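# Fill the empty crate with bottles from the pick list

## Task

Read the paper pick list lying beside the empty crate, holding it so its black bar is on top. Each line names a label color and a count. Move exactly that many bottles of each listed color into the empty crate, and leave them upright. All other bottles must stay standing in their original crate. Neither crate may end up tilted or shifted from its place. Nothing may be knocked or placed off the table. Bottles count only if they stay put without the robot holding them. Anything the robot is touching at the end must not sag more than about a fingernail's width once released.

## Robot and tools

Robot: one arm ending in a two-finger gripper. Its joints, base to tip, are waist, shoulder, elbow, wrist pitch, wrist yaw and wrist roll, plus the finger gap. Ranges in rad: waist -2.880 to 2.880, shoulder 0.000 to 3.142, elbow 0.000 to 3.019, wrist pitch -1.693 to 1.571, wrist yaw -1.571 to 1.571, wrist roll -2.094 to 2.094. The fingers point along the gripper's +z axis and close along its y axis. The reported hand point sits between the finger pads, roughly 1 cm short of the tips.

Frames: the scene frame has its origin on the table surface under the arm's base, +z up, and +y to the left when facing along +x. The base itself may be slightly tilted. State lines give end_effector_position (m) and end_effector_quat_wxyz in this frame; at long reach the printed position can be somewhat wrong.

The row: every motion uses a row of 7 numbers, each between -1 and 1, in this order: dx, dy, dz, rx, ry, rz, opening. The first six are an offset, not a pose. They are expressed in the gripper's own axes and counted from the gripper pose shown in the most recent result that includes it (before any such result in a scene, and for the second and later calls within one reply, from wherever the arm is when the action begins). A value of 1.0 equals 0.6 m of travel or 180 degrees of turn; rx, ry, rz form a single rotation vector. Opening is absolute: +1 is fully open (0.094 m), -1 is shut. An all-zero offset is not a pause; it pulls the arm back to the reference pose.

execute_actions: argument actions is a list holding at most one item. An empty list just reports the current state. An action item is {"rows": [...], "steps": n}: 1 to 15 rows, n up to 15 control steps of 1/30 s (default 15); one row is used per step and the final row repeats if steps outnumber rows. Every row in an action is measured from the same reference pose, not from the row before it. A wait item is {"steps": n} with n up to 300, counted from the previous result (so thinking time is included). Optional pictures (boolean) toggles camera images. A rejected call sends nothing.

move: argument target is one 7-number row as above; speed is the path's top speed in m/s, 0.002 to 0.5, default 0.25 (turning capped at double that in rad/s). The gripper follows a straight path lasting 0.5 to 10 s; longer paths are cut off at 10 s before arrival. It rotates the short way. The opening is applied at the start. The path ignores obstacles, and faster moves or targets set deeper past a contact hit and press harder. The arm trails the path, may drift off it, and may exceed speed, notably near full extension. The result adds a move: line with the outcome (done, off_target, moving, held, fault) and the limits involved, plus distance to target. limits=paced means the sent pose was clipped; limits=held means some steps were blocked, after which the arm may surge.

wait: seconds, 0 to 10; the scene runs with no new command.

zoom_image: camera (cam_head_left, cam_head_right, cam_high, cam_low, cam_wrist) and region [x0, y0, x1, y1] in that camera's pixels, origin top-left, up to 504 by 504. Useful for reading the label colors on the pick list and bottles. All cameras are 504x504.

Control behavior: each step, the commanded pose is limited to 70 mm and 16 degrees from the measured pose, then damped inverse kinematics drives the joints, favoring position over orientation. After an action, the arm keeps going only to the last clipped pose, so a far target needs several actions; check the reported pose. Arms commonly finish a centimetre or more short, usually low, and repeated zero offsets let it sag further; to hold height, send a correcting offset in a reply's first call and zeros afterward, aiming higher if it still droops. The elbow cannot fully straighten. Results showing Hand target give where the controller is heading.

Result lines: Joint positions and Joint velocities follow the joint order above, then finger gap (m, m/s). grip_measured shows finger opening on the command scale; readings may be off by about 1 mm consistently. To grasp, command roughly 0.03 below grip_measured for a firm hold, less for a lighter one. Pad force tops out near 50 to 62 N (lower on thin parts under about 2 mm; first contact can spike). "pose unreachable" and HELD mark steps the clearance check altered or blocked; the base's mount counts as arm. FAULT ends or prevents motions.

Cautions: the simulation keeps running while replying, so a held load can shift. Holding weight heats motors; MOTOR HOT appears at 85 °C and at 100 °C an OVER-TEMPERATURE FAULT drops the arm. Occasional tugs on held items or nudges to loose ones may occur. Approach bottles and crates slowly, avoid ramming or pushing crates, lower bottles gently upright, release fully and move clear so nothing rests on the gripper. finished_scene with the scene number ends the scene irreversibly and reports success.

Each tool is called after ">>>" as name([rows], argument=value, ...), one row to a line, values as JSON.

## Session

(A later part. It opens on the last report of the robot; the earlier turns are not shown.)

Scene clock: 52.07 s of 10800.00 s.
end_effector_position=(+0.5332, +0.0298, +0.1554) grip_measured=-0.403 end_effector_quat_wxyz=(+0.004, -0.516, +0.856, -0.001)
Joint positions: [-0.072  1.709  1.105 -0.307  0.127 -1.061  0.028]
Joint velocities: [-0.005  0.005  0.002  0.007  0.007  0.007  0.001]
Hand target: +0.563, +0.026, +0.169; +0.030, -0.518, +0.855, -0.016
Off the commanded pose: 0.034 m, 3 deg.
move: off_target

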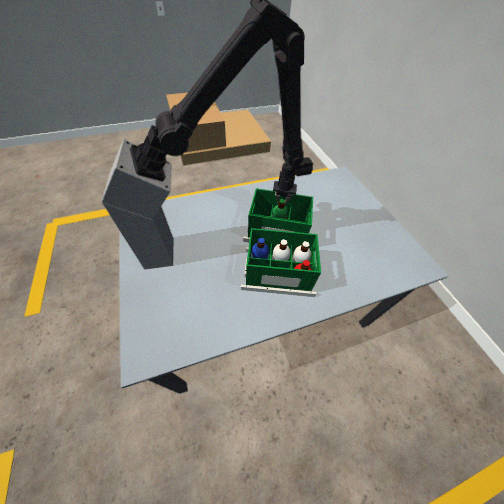

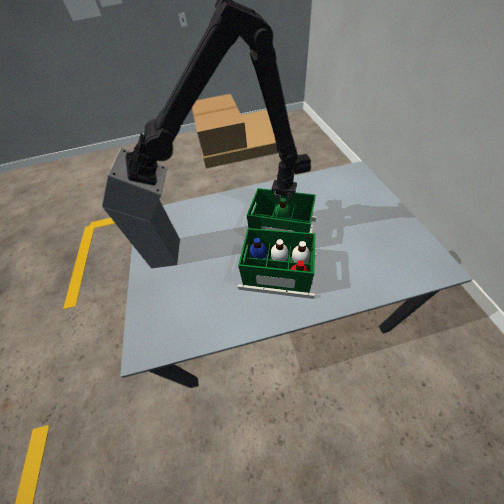

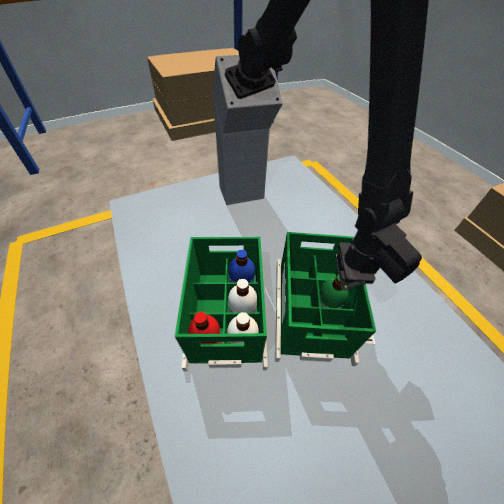

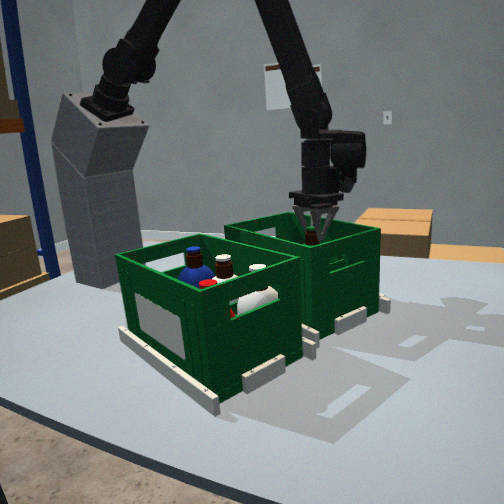

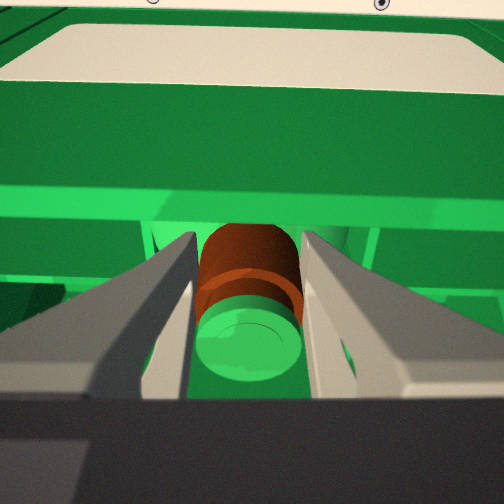

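>>> move(target=[-0.015,-0.045,-0.008,0.016,-0.01,0,-0.5], speed=0.03)

>>> move(target=[0,0,0,0,0,0,0.1])

>>> move(target=[0,0,-0.14,0,0,0,0.1], speed=0.12)

>>> move(target=[0.41,-0.05,0.01,0,0,-0.02,0.1])

Scene clock: 59.93 s of 10800.00 s.
end_effector_position=(+0.5323, +0.0294, +0.1531) grip_measured=-0.403 end_effector_quat_wxyz=(+0.004, -0.516, +0.856, -0.000)
Joint positions: [-0.074  1.714  1.105 -0.302  0.124 -1.062  0.028]
Joint velocities: [-0.015  0.005  0.012 -0.012 -0.007  0.022 -0.   ]
Hand target: +0.561, +0.025, +0.161; +0.030, -0.517, +0.856, -0.015
Off the commanded pose: 0.030 m, 3 deg.
After step 90, 3.67 s passed at rest.
move: off_target

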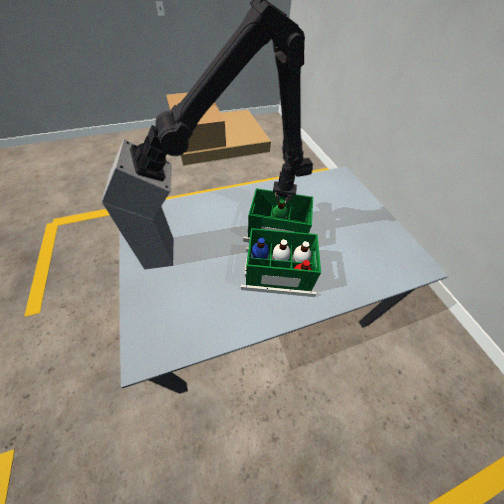

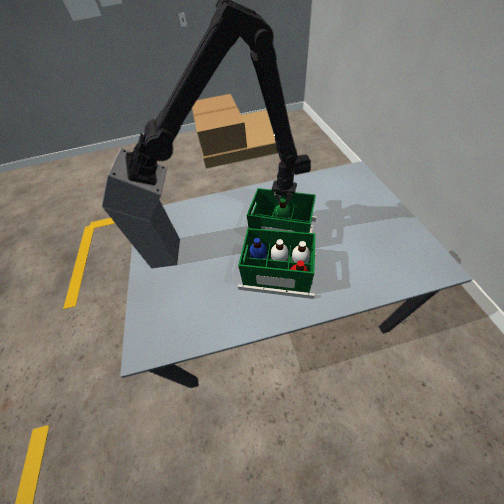

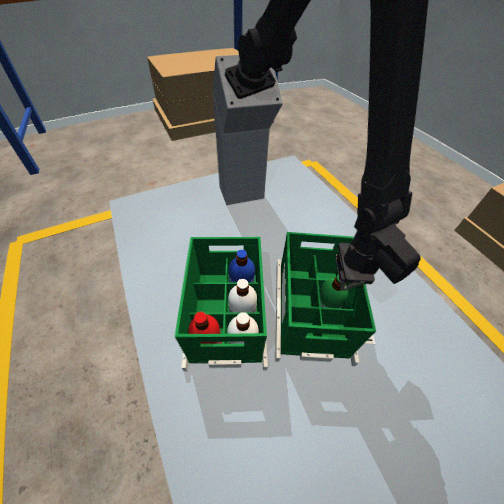

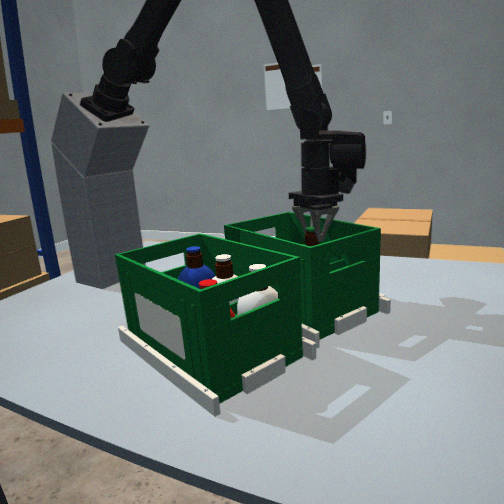

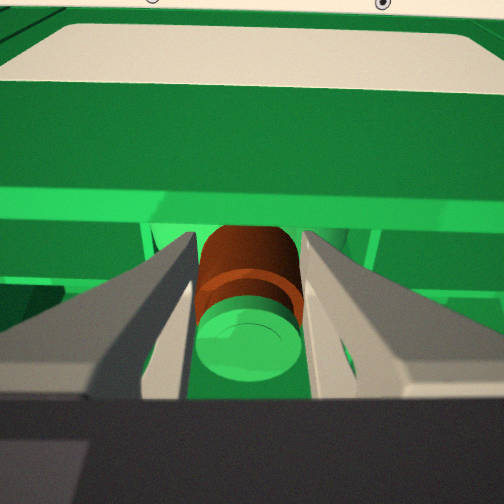

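Scene clock: 60.43 s of 10800.00 s.
end_effector_position=(+0.5323, +0.0294, +0.1531) grip_measured=+0.097 end_effector_quat_wxyz=(+0.004, -0.516, +0.856, -0.000)
Joint positions: [-0.074  1.714  1.105 -0.302  0.124 -1.062  0.052]
Joint velocities: [ 0.015 -0.015  0.017 -0.007  0.037 -0.007  0.001]
Hand target: +0.532, +0.029, +0.153; +0.004, -0.516, +0.856, -0.000
Off the commanded pose: 0.000 m, 0 deg.
move: done

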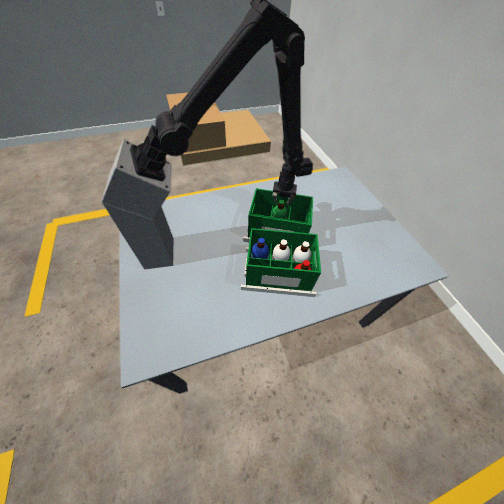

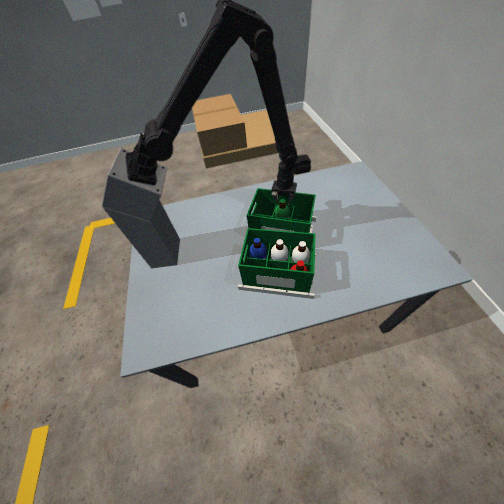

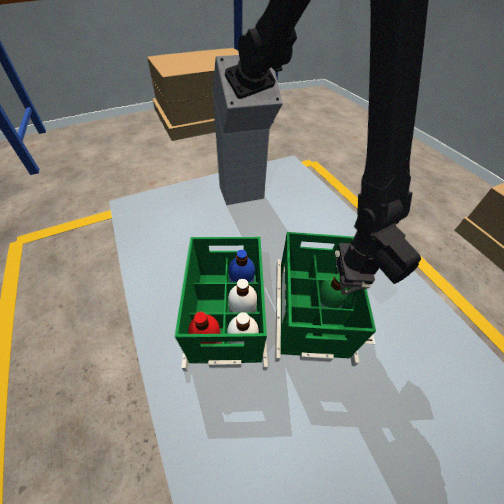

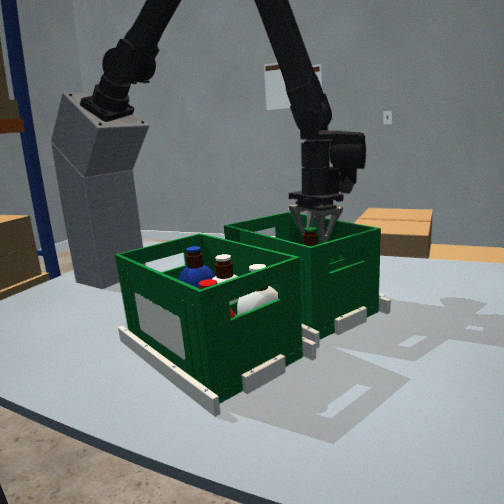

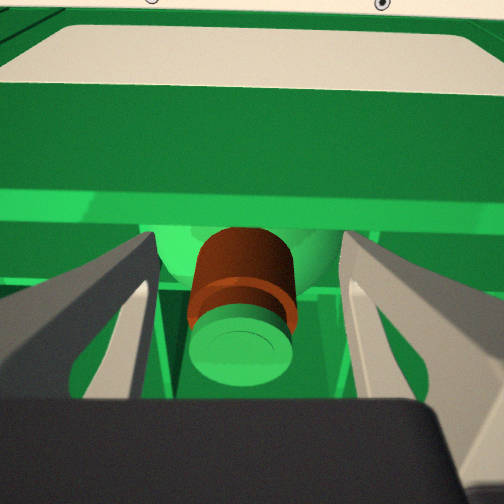

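Scene clock: 61.63 s of 10800.00 s.
end_effector_position=(+0.5335, +0.0257, +0.2330) grip_measured=+0.097 end_effector_quat_wxyz=(+0.004, -0.520, +0.854, -0.001)
Joint positions: [-0.059  1.513  1.049 -0.449  0.134 -1.058  0.052]
Joint velocities: [ 0.005  0.005 -0.022 -0.012  0.022 -0.007 -0.001]
Hand target: +0.533, +0.029, +0.238; +0.004, -0.516, +0.856, -0.000
Off the commanded pose: 0.006 m, 0 deg.
move: done

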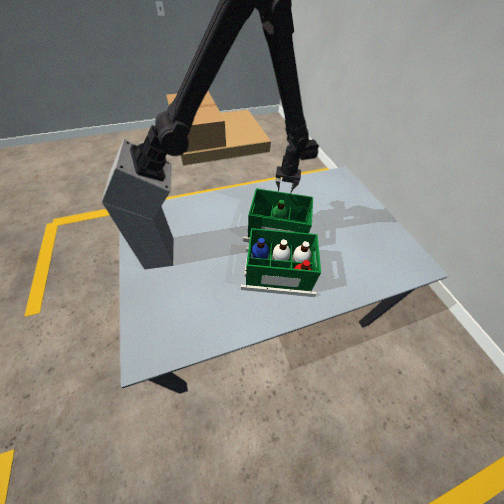

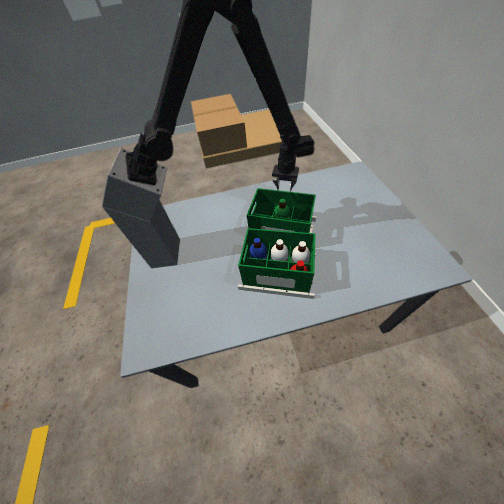

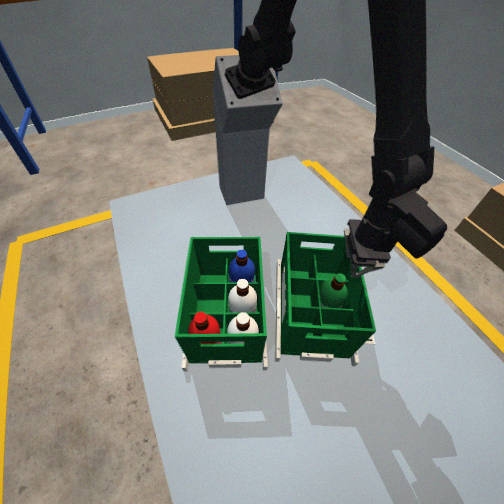

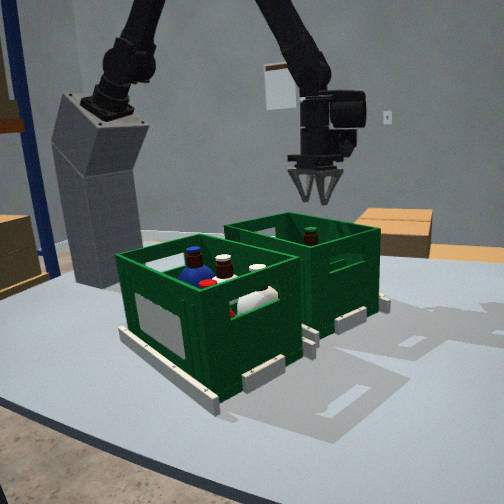

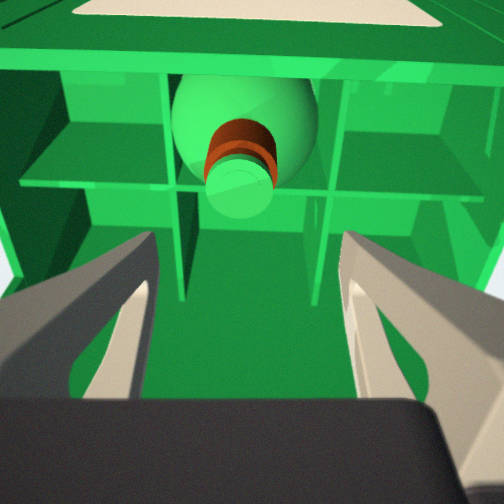

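Scene clock: 63.20 s of 10800.00 s.
end_effector_position=(+0.4421, -0.2128, +0.2321) grip_measured=+0.097 end_effector_quat_wxyz=(-0.006, -0.540, +0.842, -0.007)
Joint positions: [-0.63   1.493  0.922 -0.362 -0.194 -1.559  0.052]
Joint velocities: [-0.005 -0.015  0.012  0.002  0.037  0.022 -0.   ]
Hand target: +0.447, -0.210, +0.228; -0.001, -0.550, +0.835, -0.006
Off the commanded pose: 0.010 m, 2 deg.
move: done

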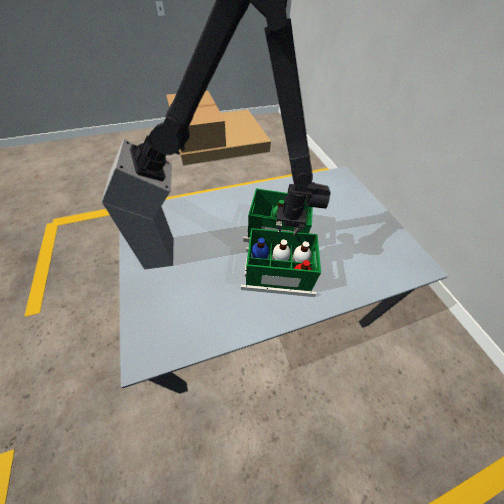

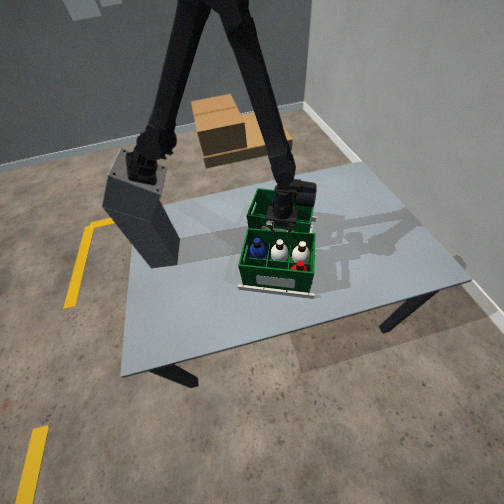

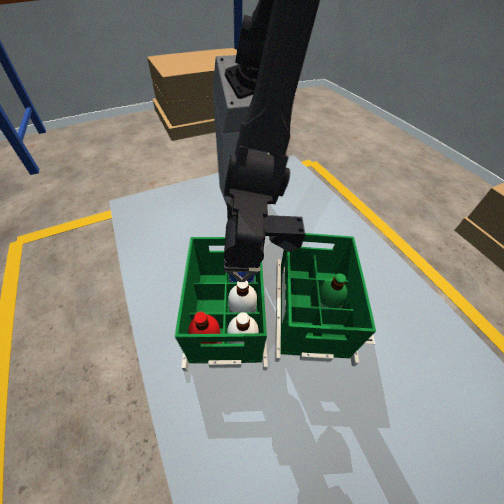

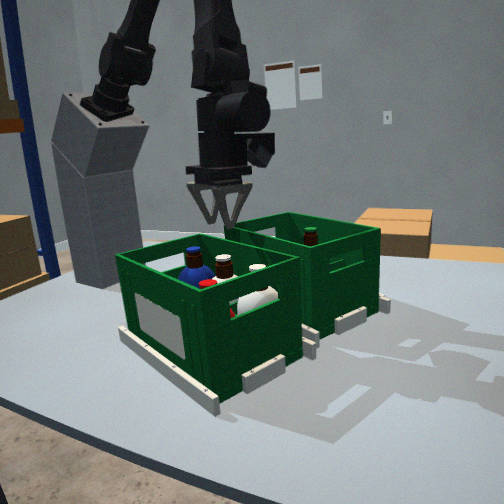

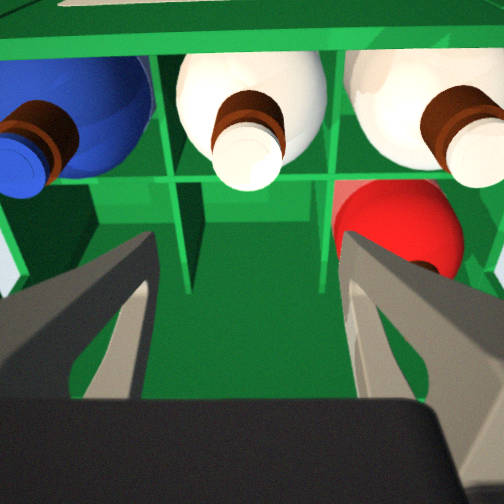

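>>> move(target=[-0.025,-0.008,0.145,0,-0.008,0,0.05], speed=0.05)

Scene clock: 68.43 s of 10800.00 s.
end_effector_position=(+0.4412, -0.2022, +0.1467) grip_measured=+0.053 end_effector_quat_wxyz=(+0.000, -0.541, +0.841, +0.007)
Joint positions: [-0.582  1.72   0.988 -0.209 -0.191 -1.526  0.049]
Joint velocities: [ 0.015 -0.005 -0.007  0.007 -0.037  0.066  0.001]
Hand target: +0.451, -0.202, +0.144; +0.006, -0.539, +0.842, +0.001
Off the commanded pose: 0.012 m, 1 deg.
After step 90, 0.13 s passed at rest.
move: off_target

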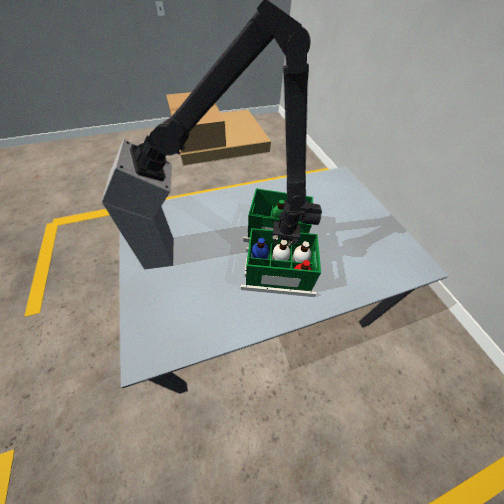

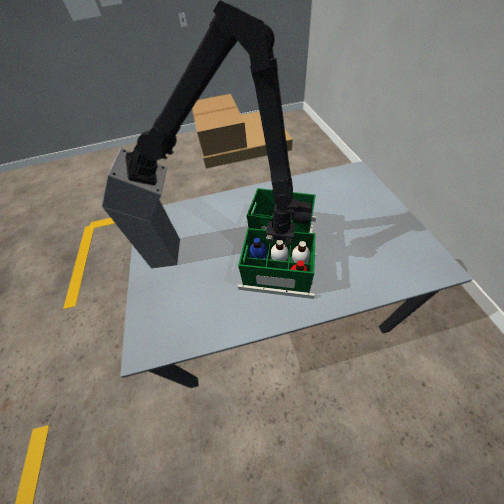

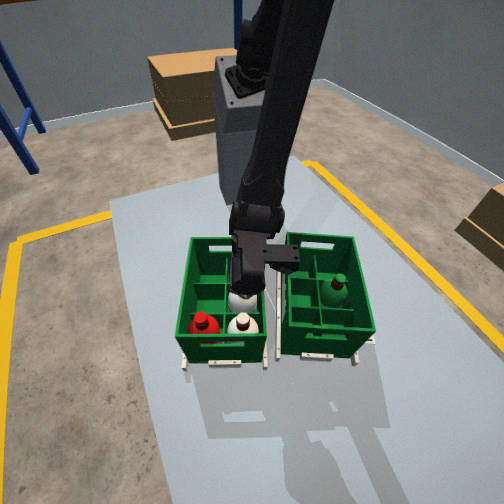

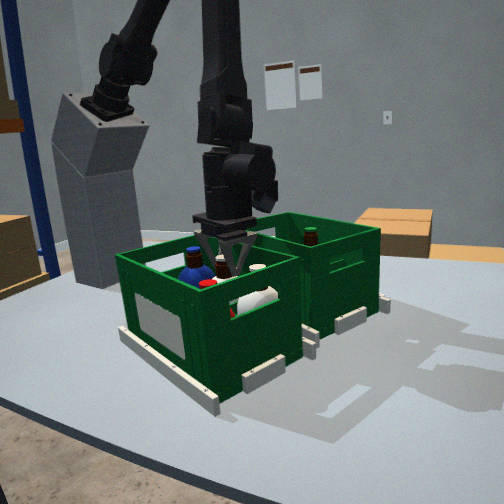

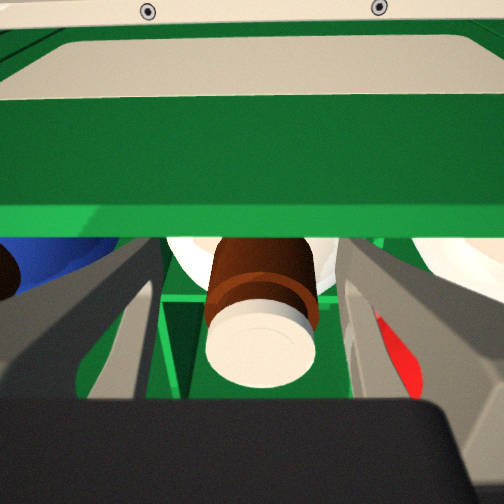

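>>> move(target=[-0.005,-0.015,0,0,0,0,-0.5], speed=0.05)

>>> move(target=[0,-0.025,-0.38,0.02,0,0,-0.5], speed=0.12)

>>> move(target=[-0.28,-0.01,-0.03,0.01,0,0.02,-0.5], speed=0.15)

Scene clock: 75.17 s of 10800.00 s.
end_effector_position=(+0.4423, -0.2027, +0.1464) grip_measured=-0.392 end_effector_quat_wxyz=(-0.001, -0.541, +0.841, +0.009)
Joint positions: [-0.582  1.722  0.996 -0.221 -0.191 -1.526  0.029]
Joint velocities: [ 0.015 -0.005 -0.002 -0.007 -0.051 -0.037 -0.001]
Hand target: +0.451, -0.203, +0.147; +0.001, -0.541, +0.841, +0.007
Off the commanded pose: 0.008 m, 0 deg.
After step 90, 3.03 s passed at rest.
move: done

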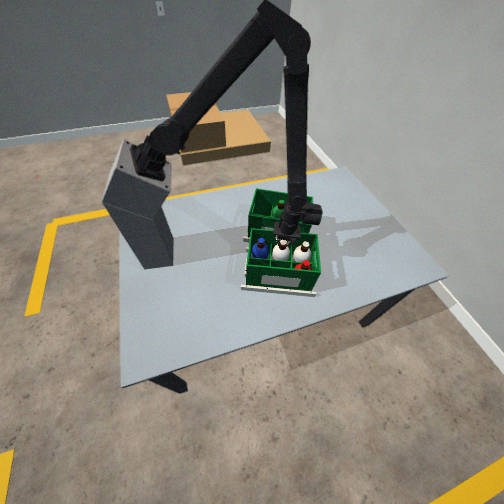

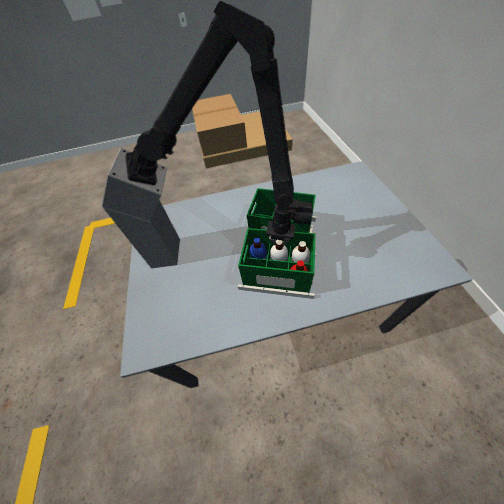

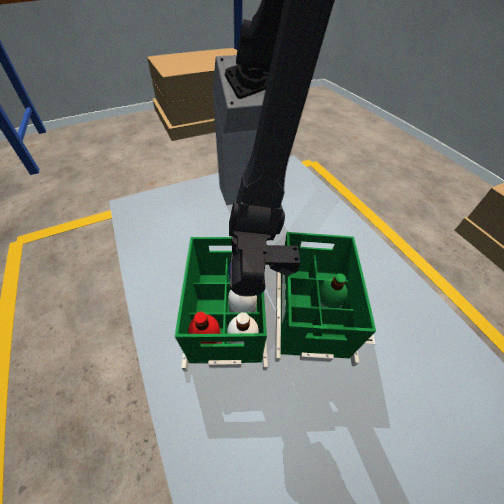

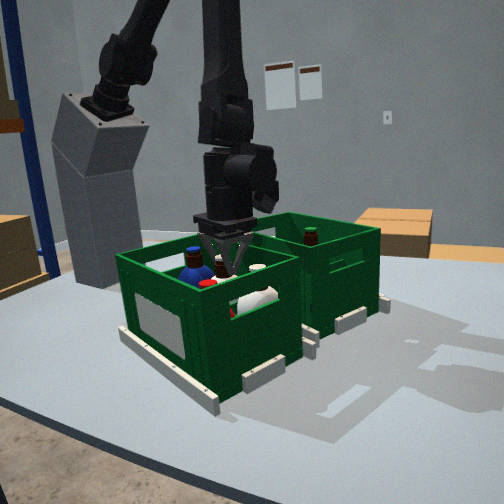

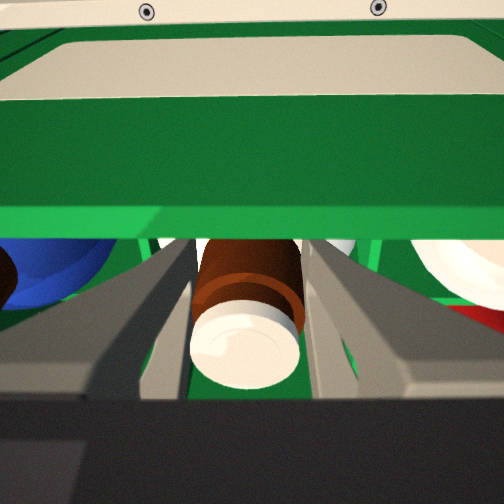

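Scene clock: 77.47 s of 10800.00 s.
end_effector_position=(+0.4417, -0.2015, +0.3518) grip_measured=-0.392 end_effector_quat_wxyz=(+0.001, -0.534, +0.845, +0.010)
Joint positions: [-0.686  1.195  0.917 -0.688 -0.257 -1.598  0.029]
Joint velocities: [-0.024  0.015  0.002 -0.012  0.037  0.007  0.001]
Hand target: +0.461, -0.212, +0.376; +0.014, -0.542, +0.840, -0.018
Off the commanded pose: 0.030 m, 4 deg.
move: off_target

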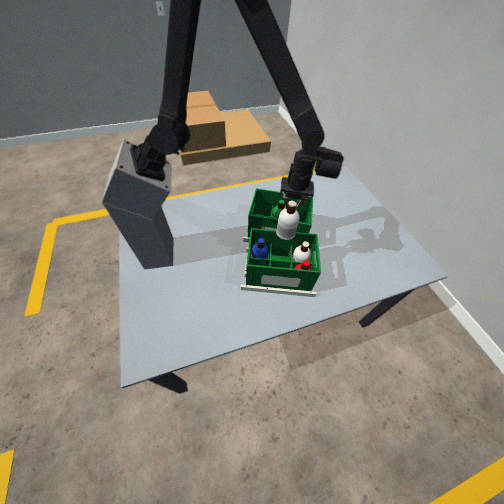

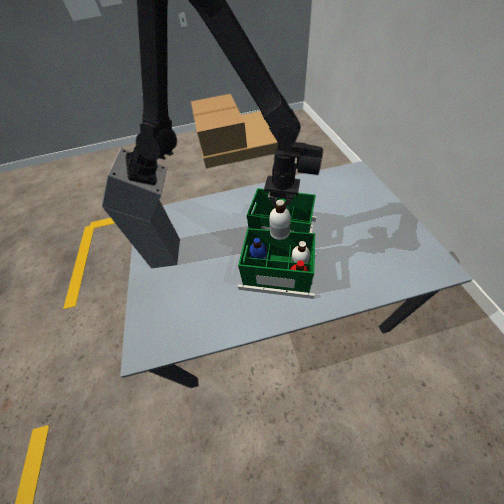

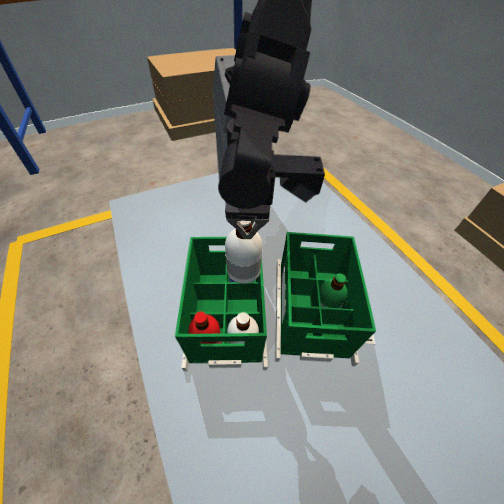

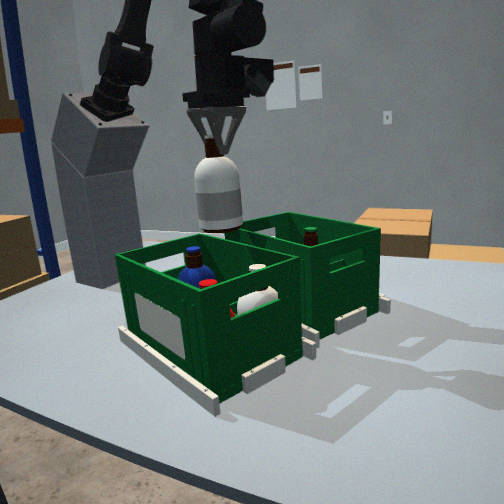

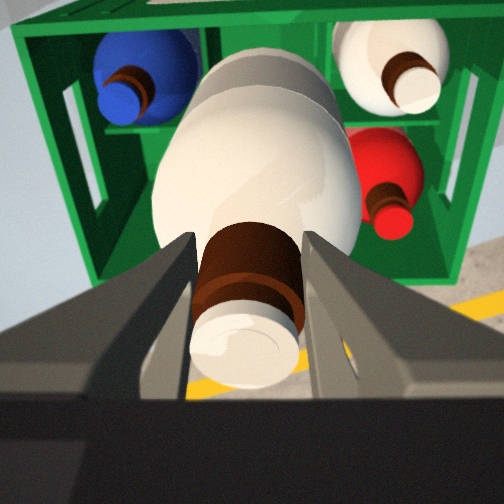

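Scene clock: 79.13 s of 10800.00 s.
end_effector_position=(+0.4904, -0.0468, +0.3466) grip_measured=-0.392 end_effector_quat_wxyz=(-0.015, -0.512, +0.858, +0.024)
Joint positions: [-0.226  1.186  0.954 -0.729  0.013 -1.172  0.029]
Joint velocities: [ 0.005 -0.005 -0.002 -0.007 -0.037 -0.007  0.   ]
Hand target: +0.520, -0.052, +0.373; +0.013, -0.504, +0.864, +0.001
Off the commanded pose: 0.039 m, 4 deg.
move: off_target

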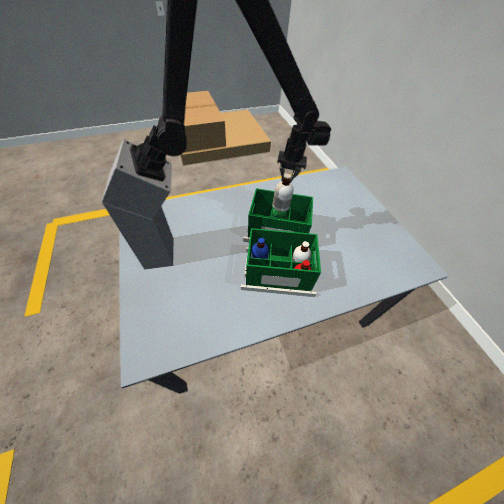

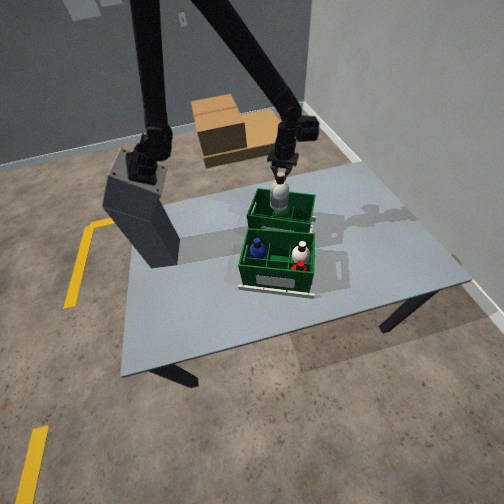

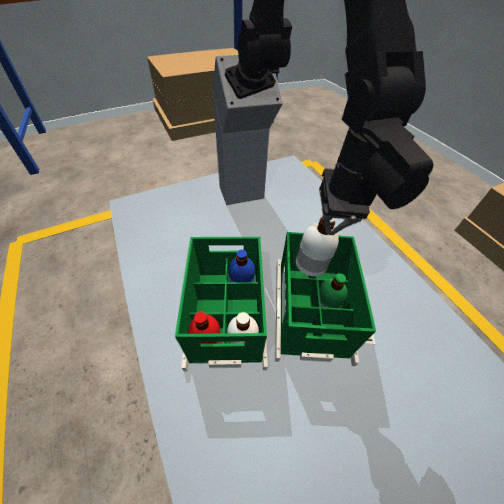

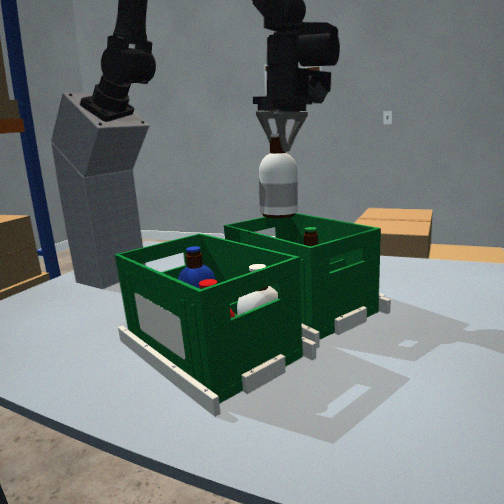

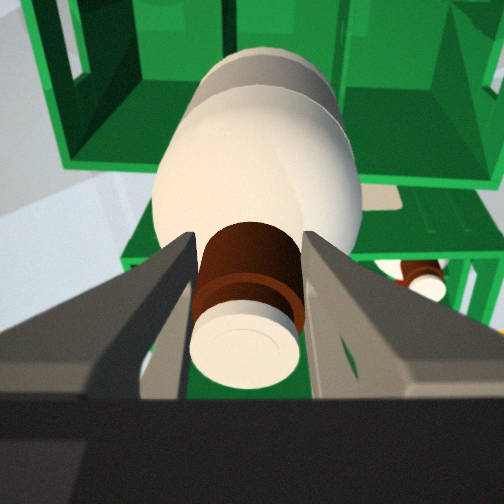

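>>> move(target=[-0.025,-0.06,0.12,0.035,-0.012,0,-0.5], speed=0.06)

Scene clock: 95.87 s of 10800.00 s.
end_effector_position=(+0.5036, -0.0457, +0.2595) grip_measured=-0.392 end_effector_quat_wxyz=(+0.010, -0.511, +0.860, +0.003)
Joint positions: [-0.226  1.393  0.942 -0.445  0.017 -1.169  0.029]
Joint velocities: [-0.005  0.005 -0.002  0.002  0.007 -0.051 -0.   ]
Hand target: +0.524, -0.049, +0.272; +0.029, -0.512, +0.859, -0.014
Off the commanded pose: 0.026 m, 3 deg.
After step 90, 12.03 s passed at rest.
move: off_target

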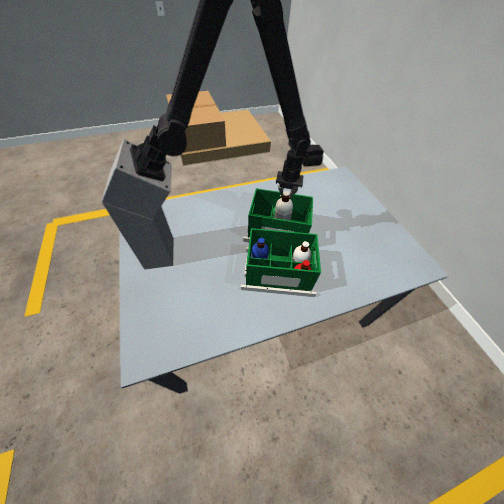

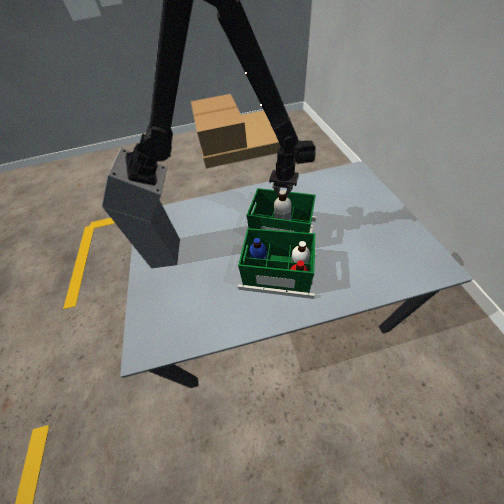

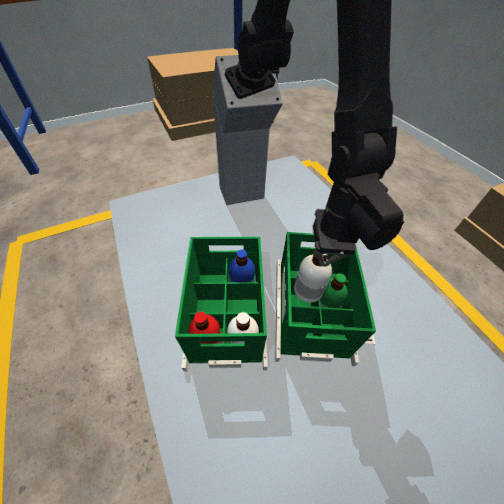

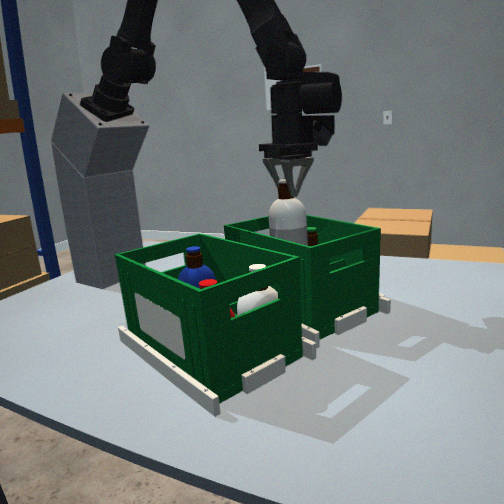

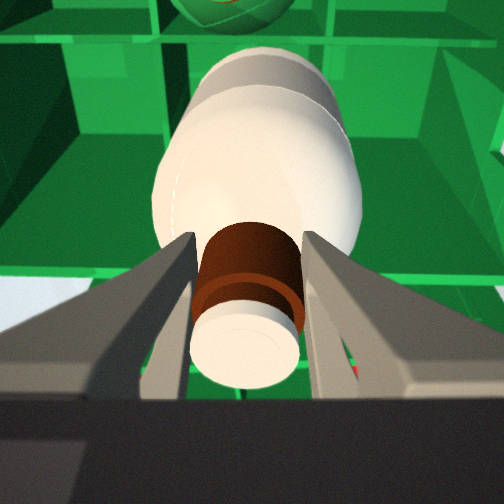

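>>> move(target=[-0.002,-0.022,0.16,0.008,-0.008,0,-0.5], speed=0.035)

Scene clock: 102.03 s of 10800.00 s.
end_effector_position=(+0.4912, -0.0438, +0.1538) grip_measured=-0.392 end_effector_quat_wxyz=(+0.006, -0.507, +0.862, +0.013)
Joint positions: [-0.237  1.67   0.99  -0.234 -0.001 -1.169  0.029]
Joint velocities: [-0.005 -0.005  0.007  0.002 -0.022 -0.022 -0.   ]
Hand target: +0.515, -0.050, +0.163; +0.027, -0.511, +0.859, -0.001
Off the commanded pose: 0.028 m, 3 deg.
After step 90, 0.10 s passed at rest.
move: off_target

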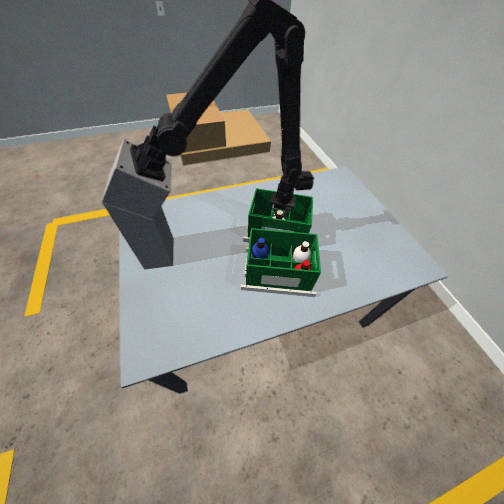

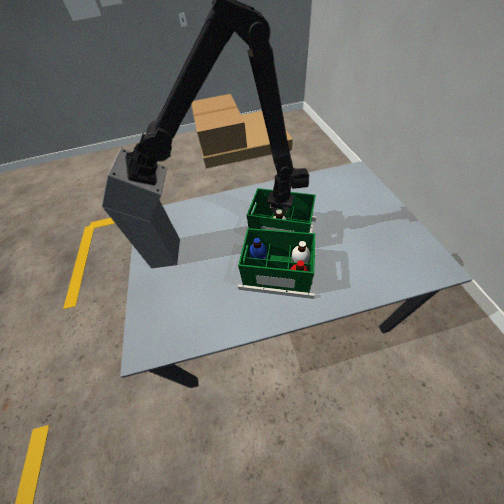

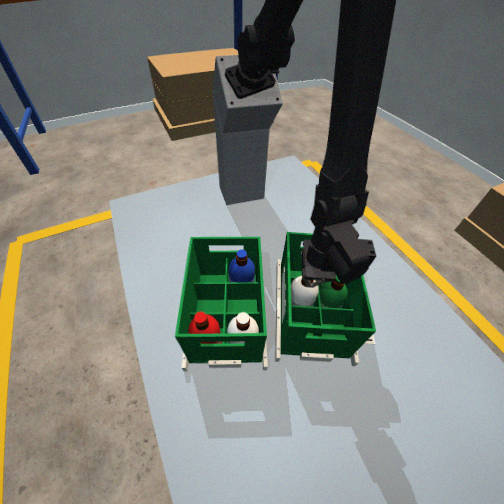

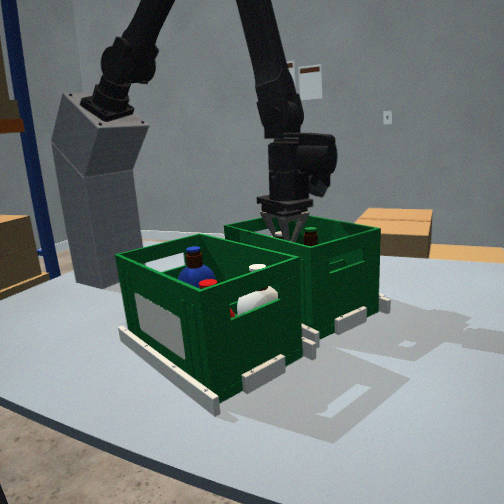

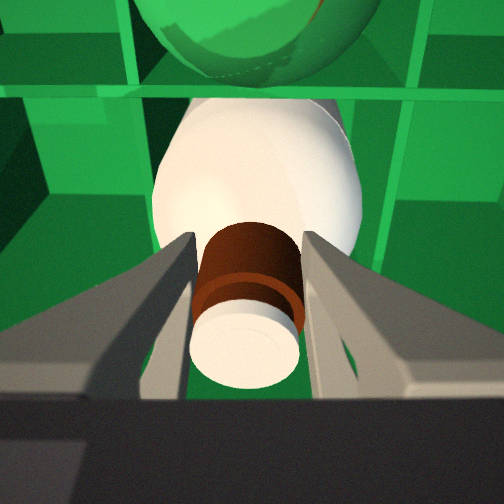

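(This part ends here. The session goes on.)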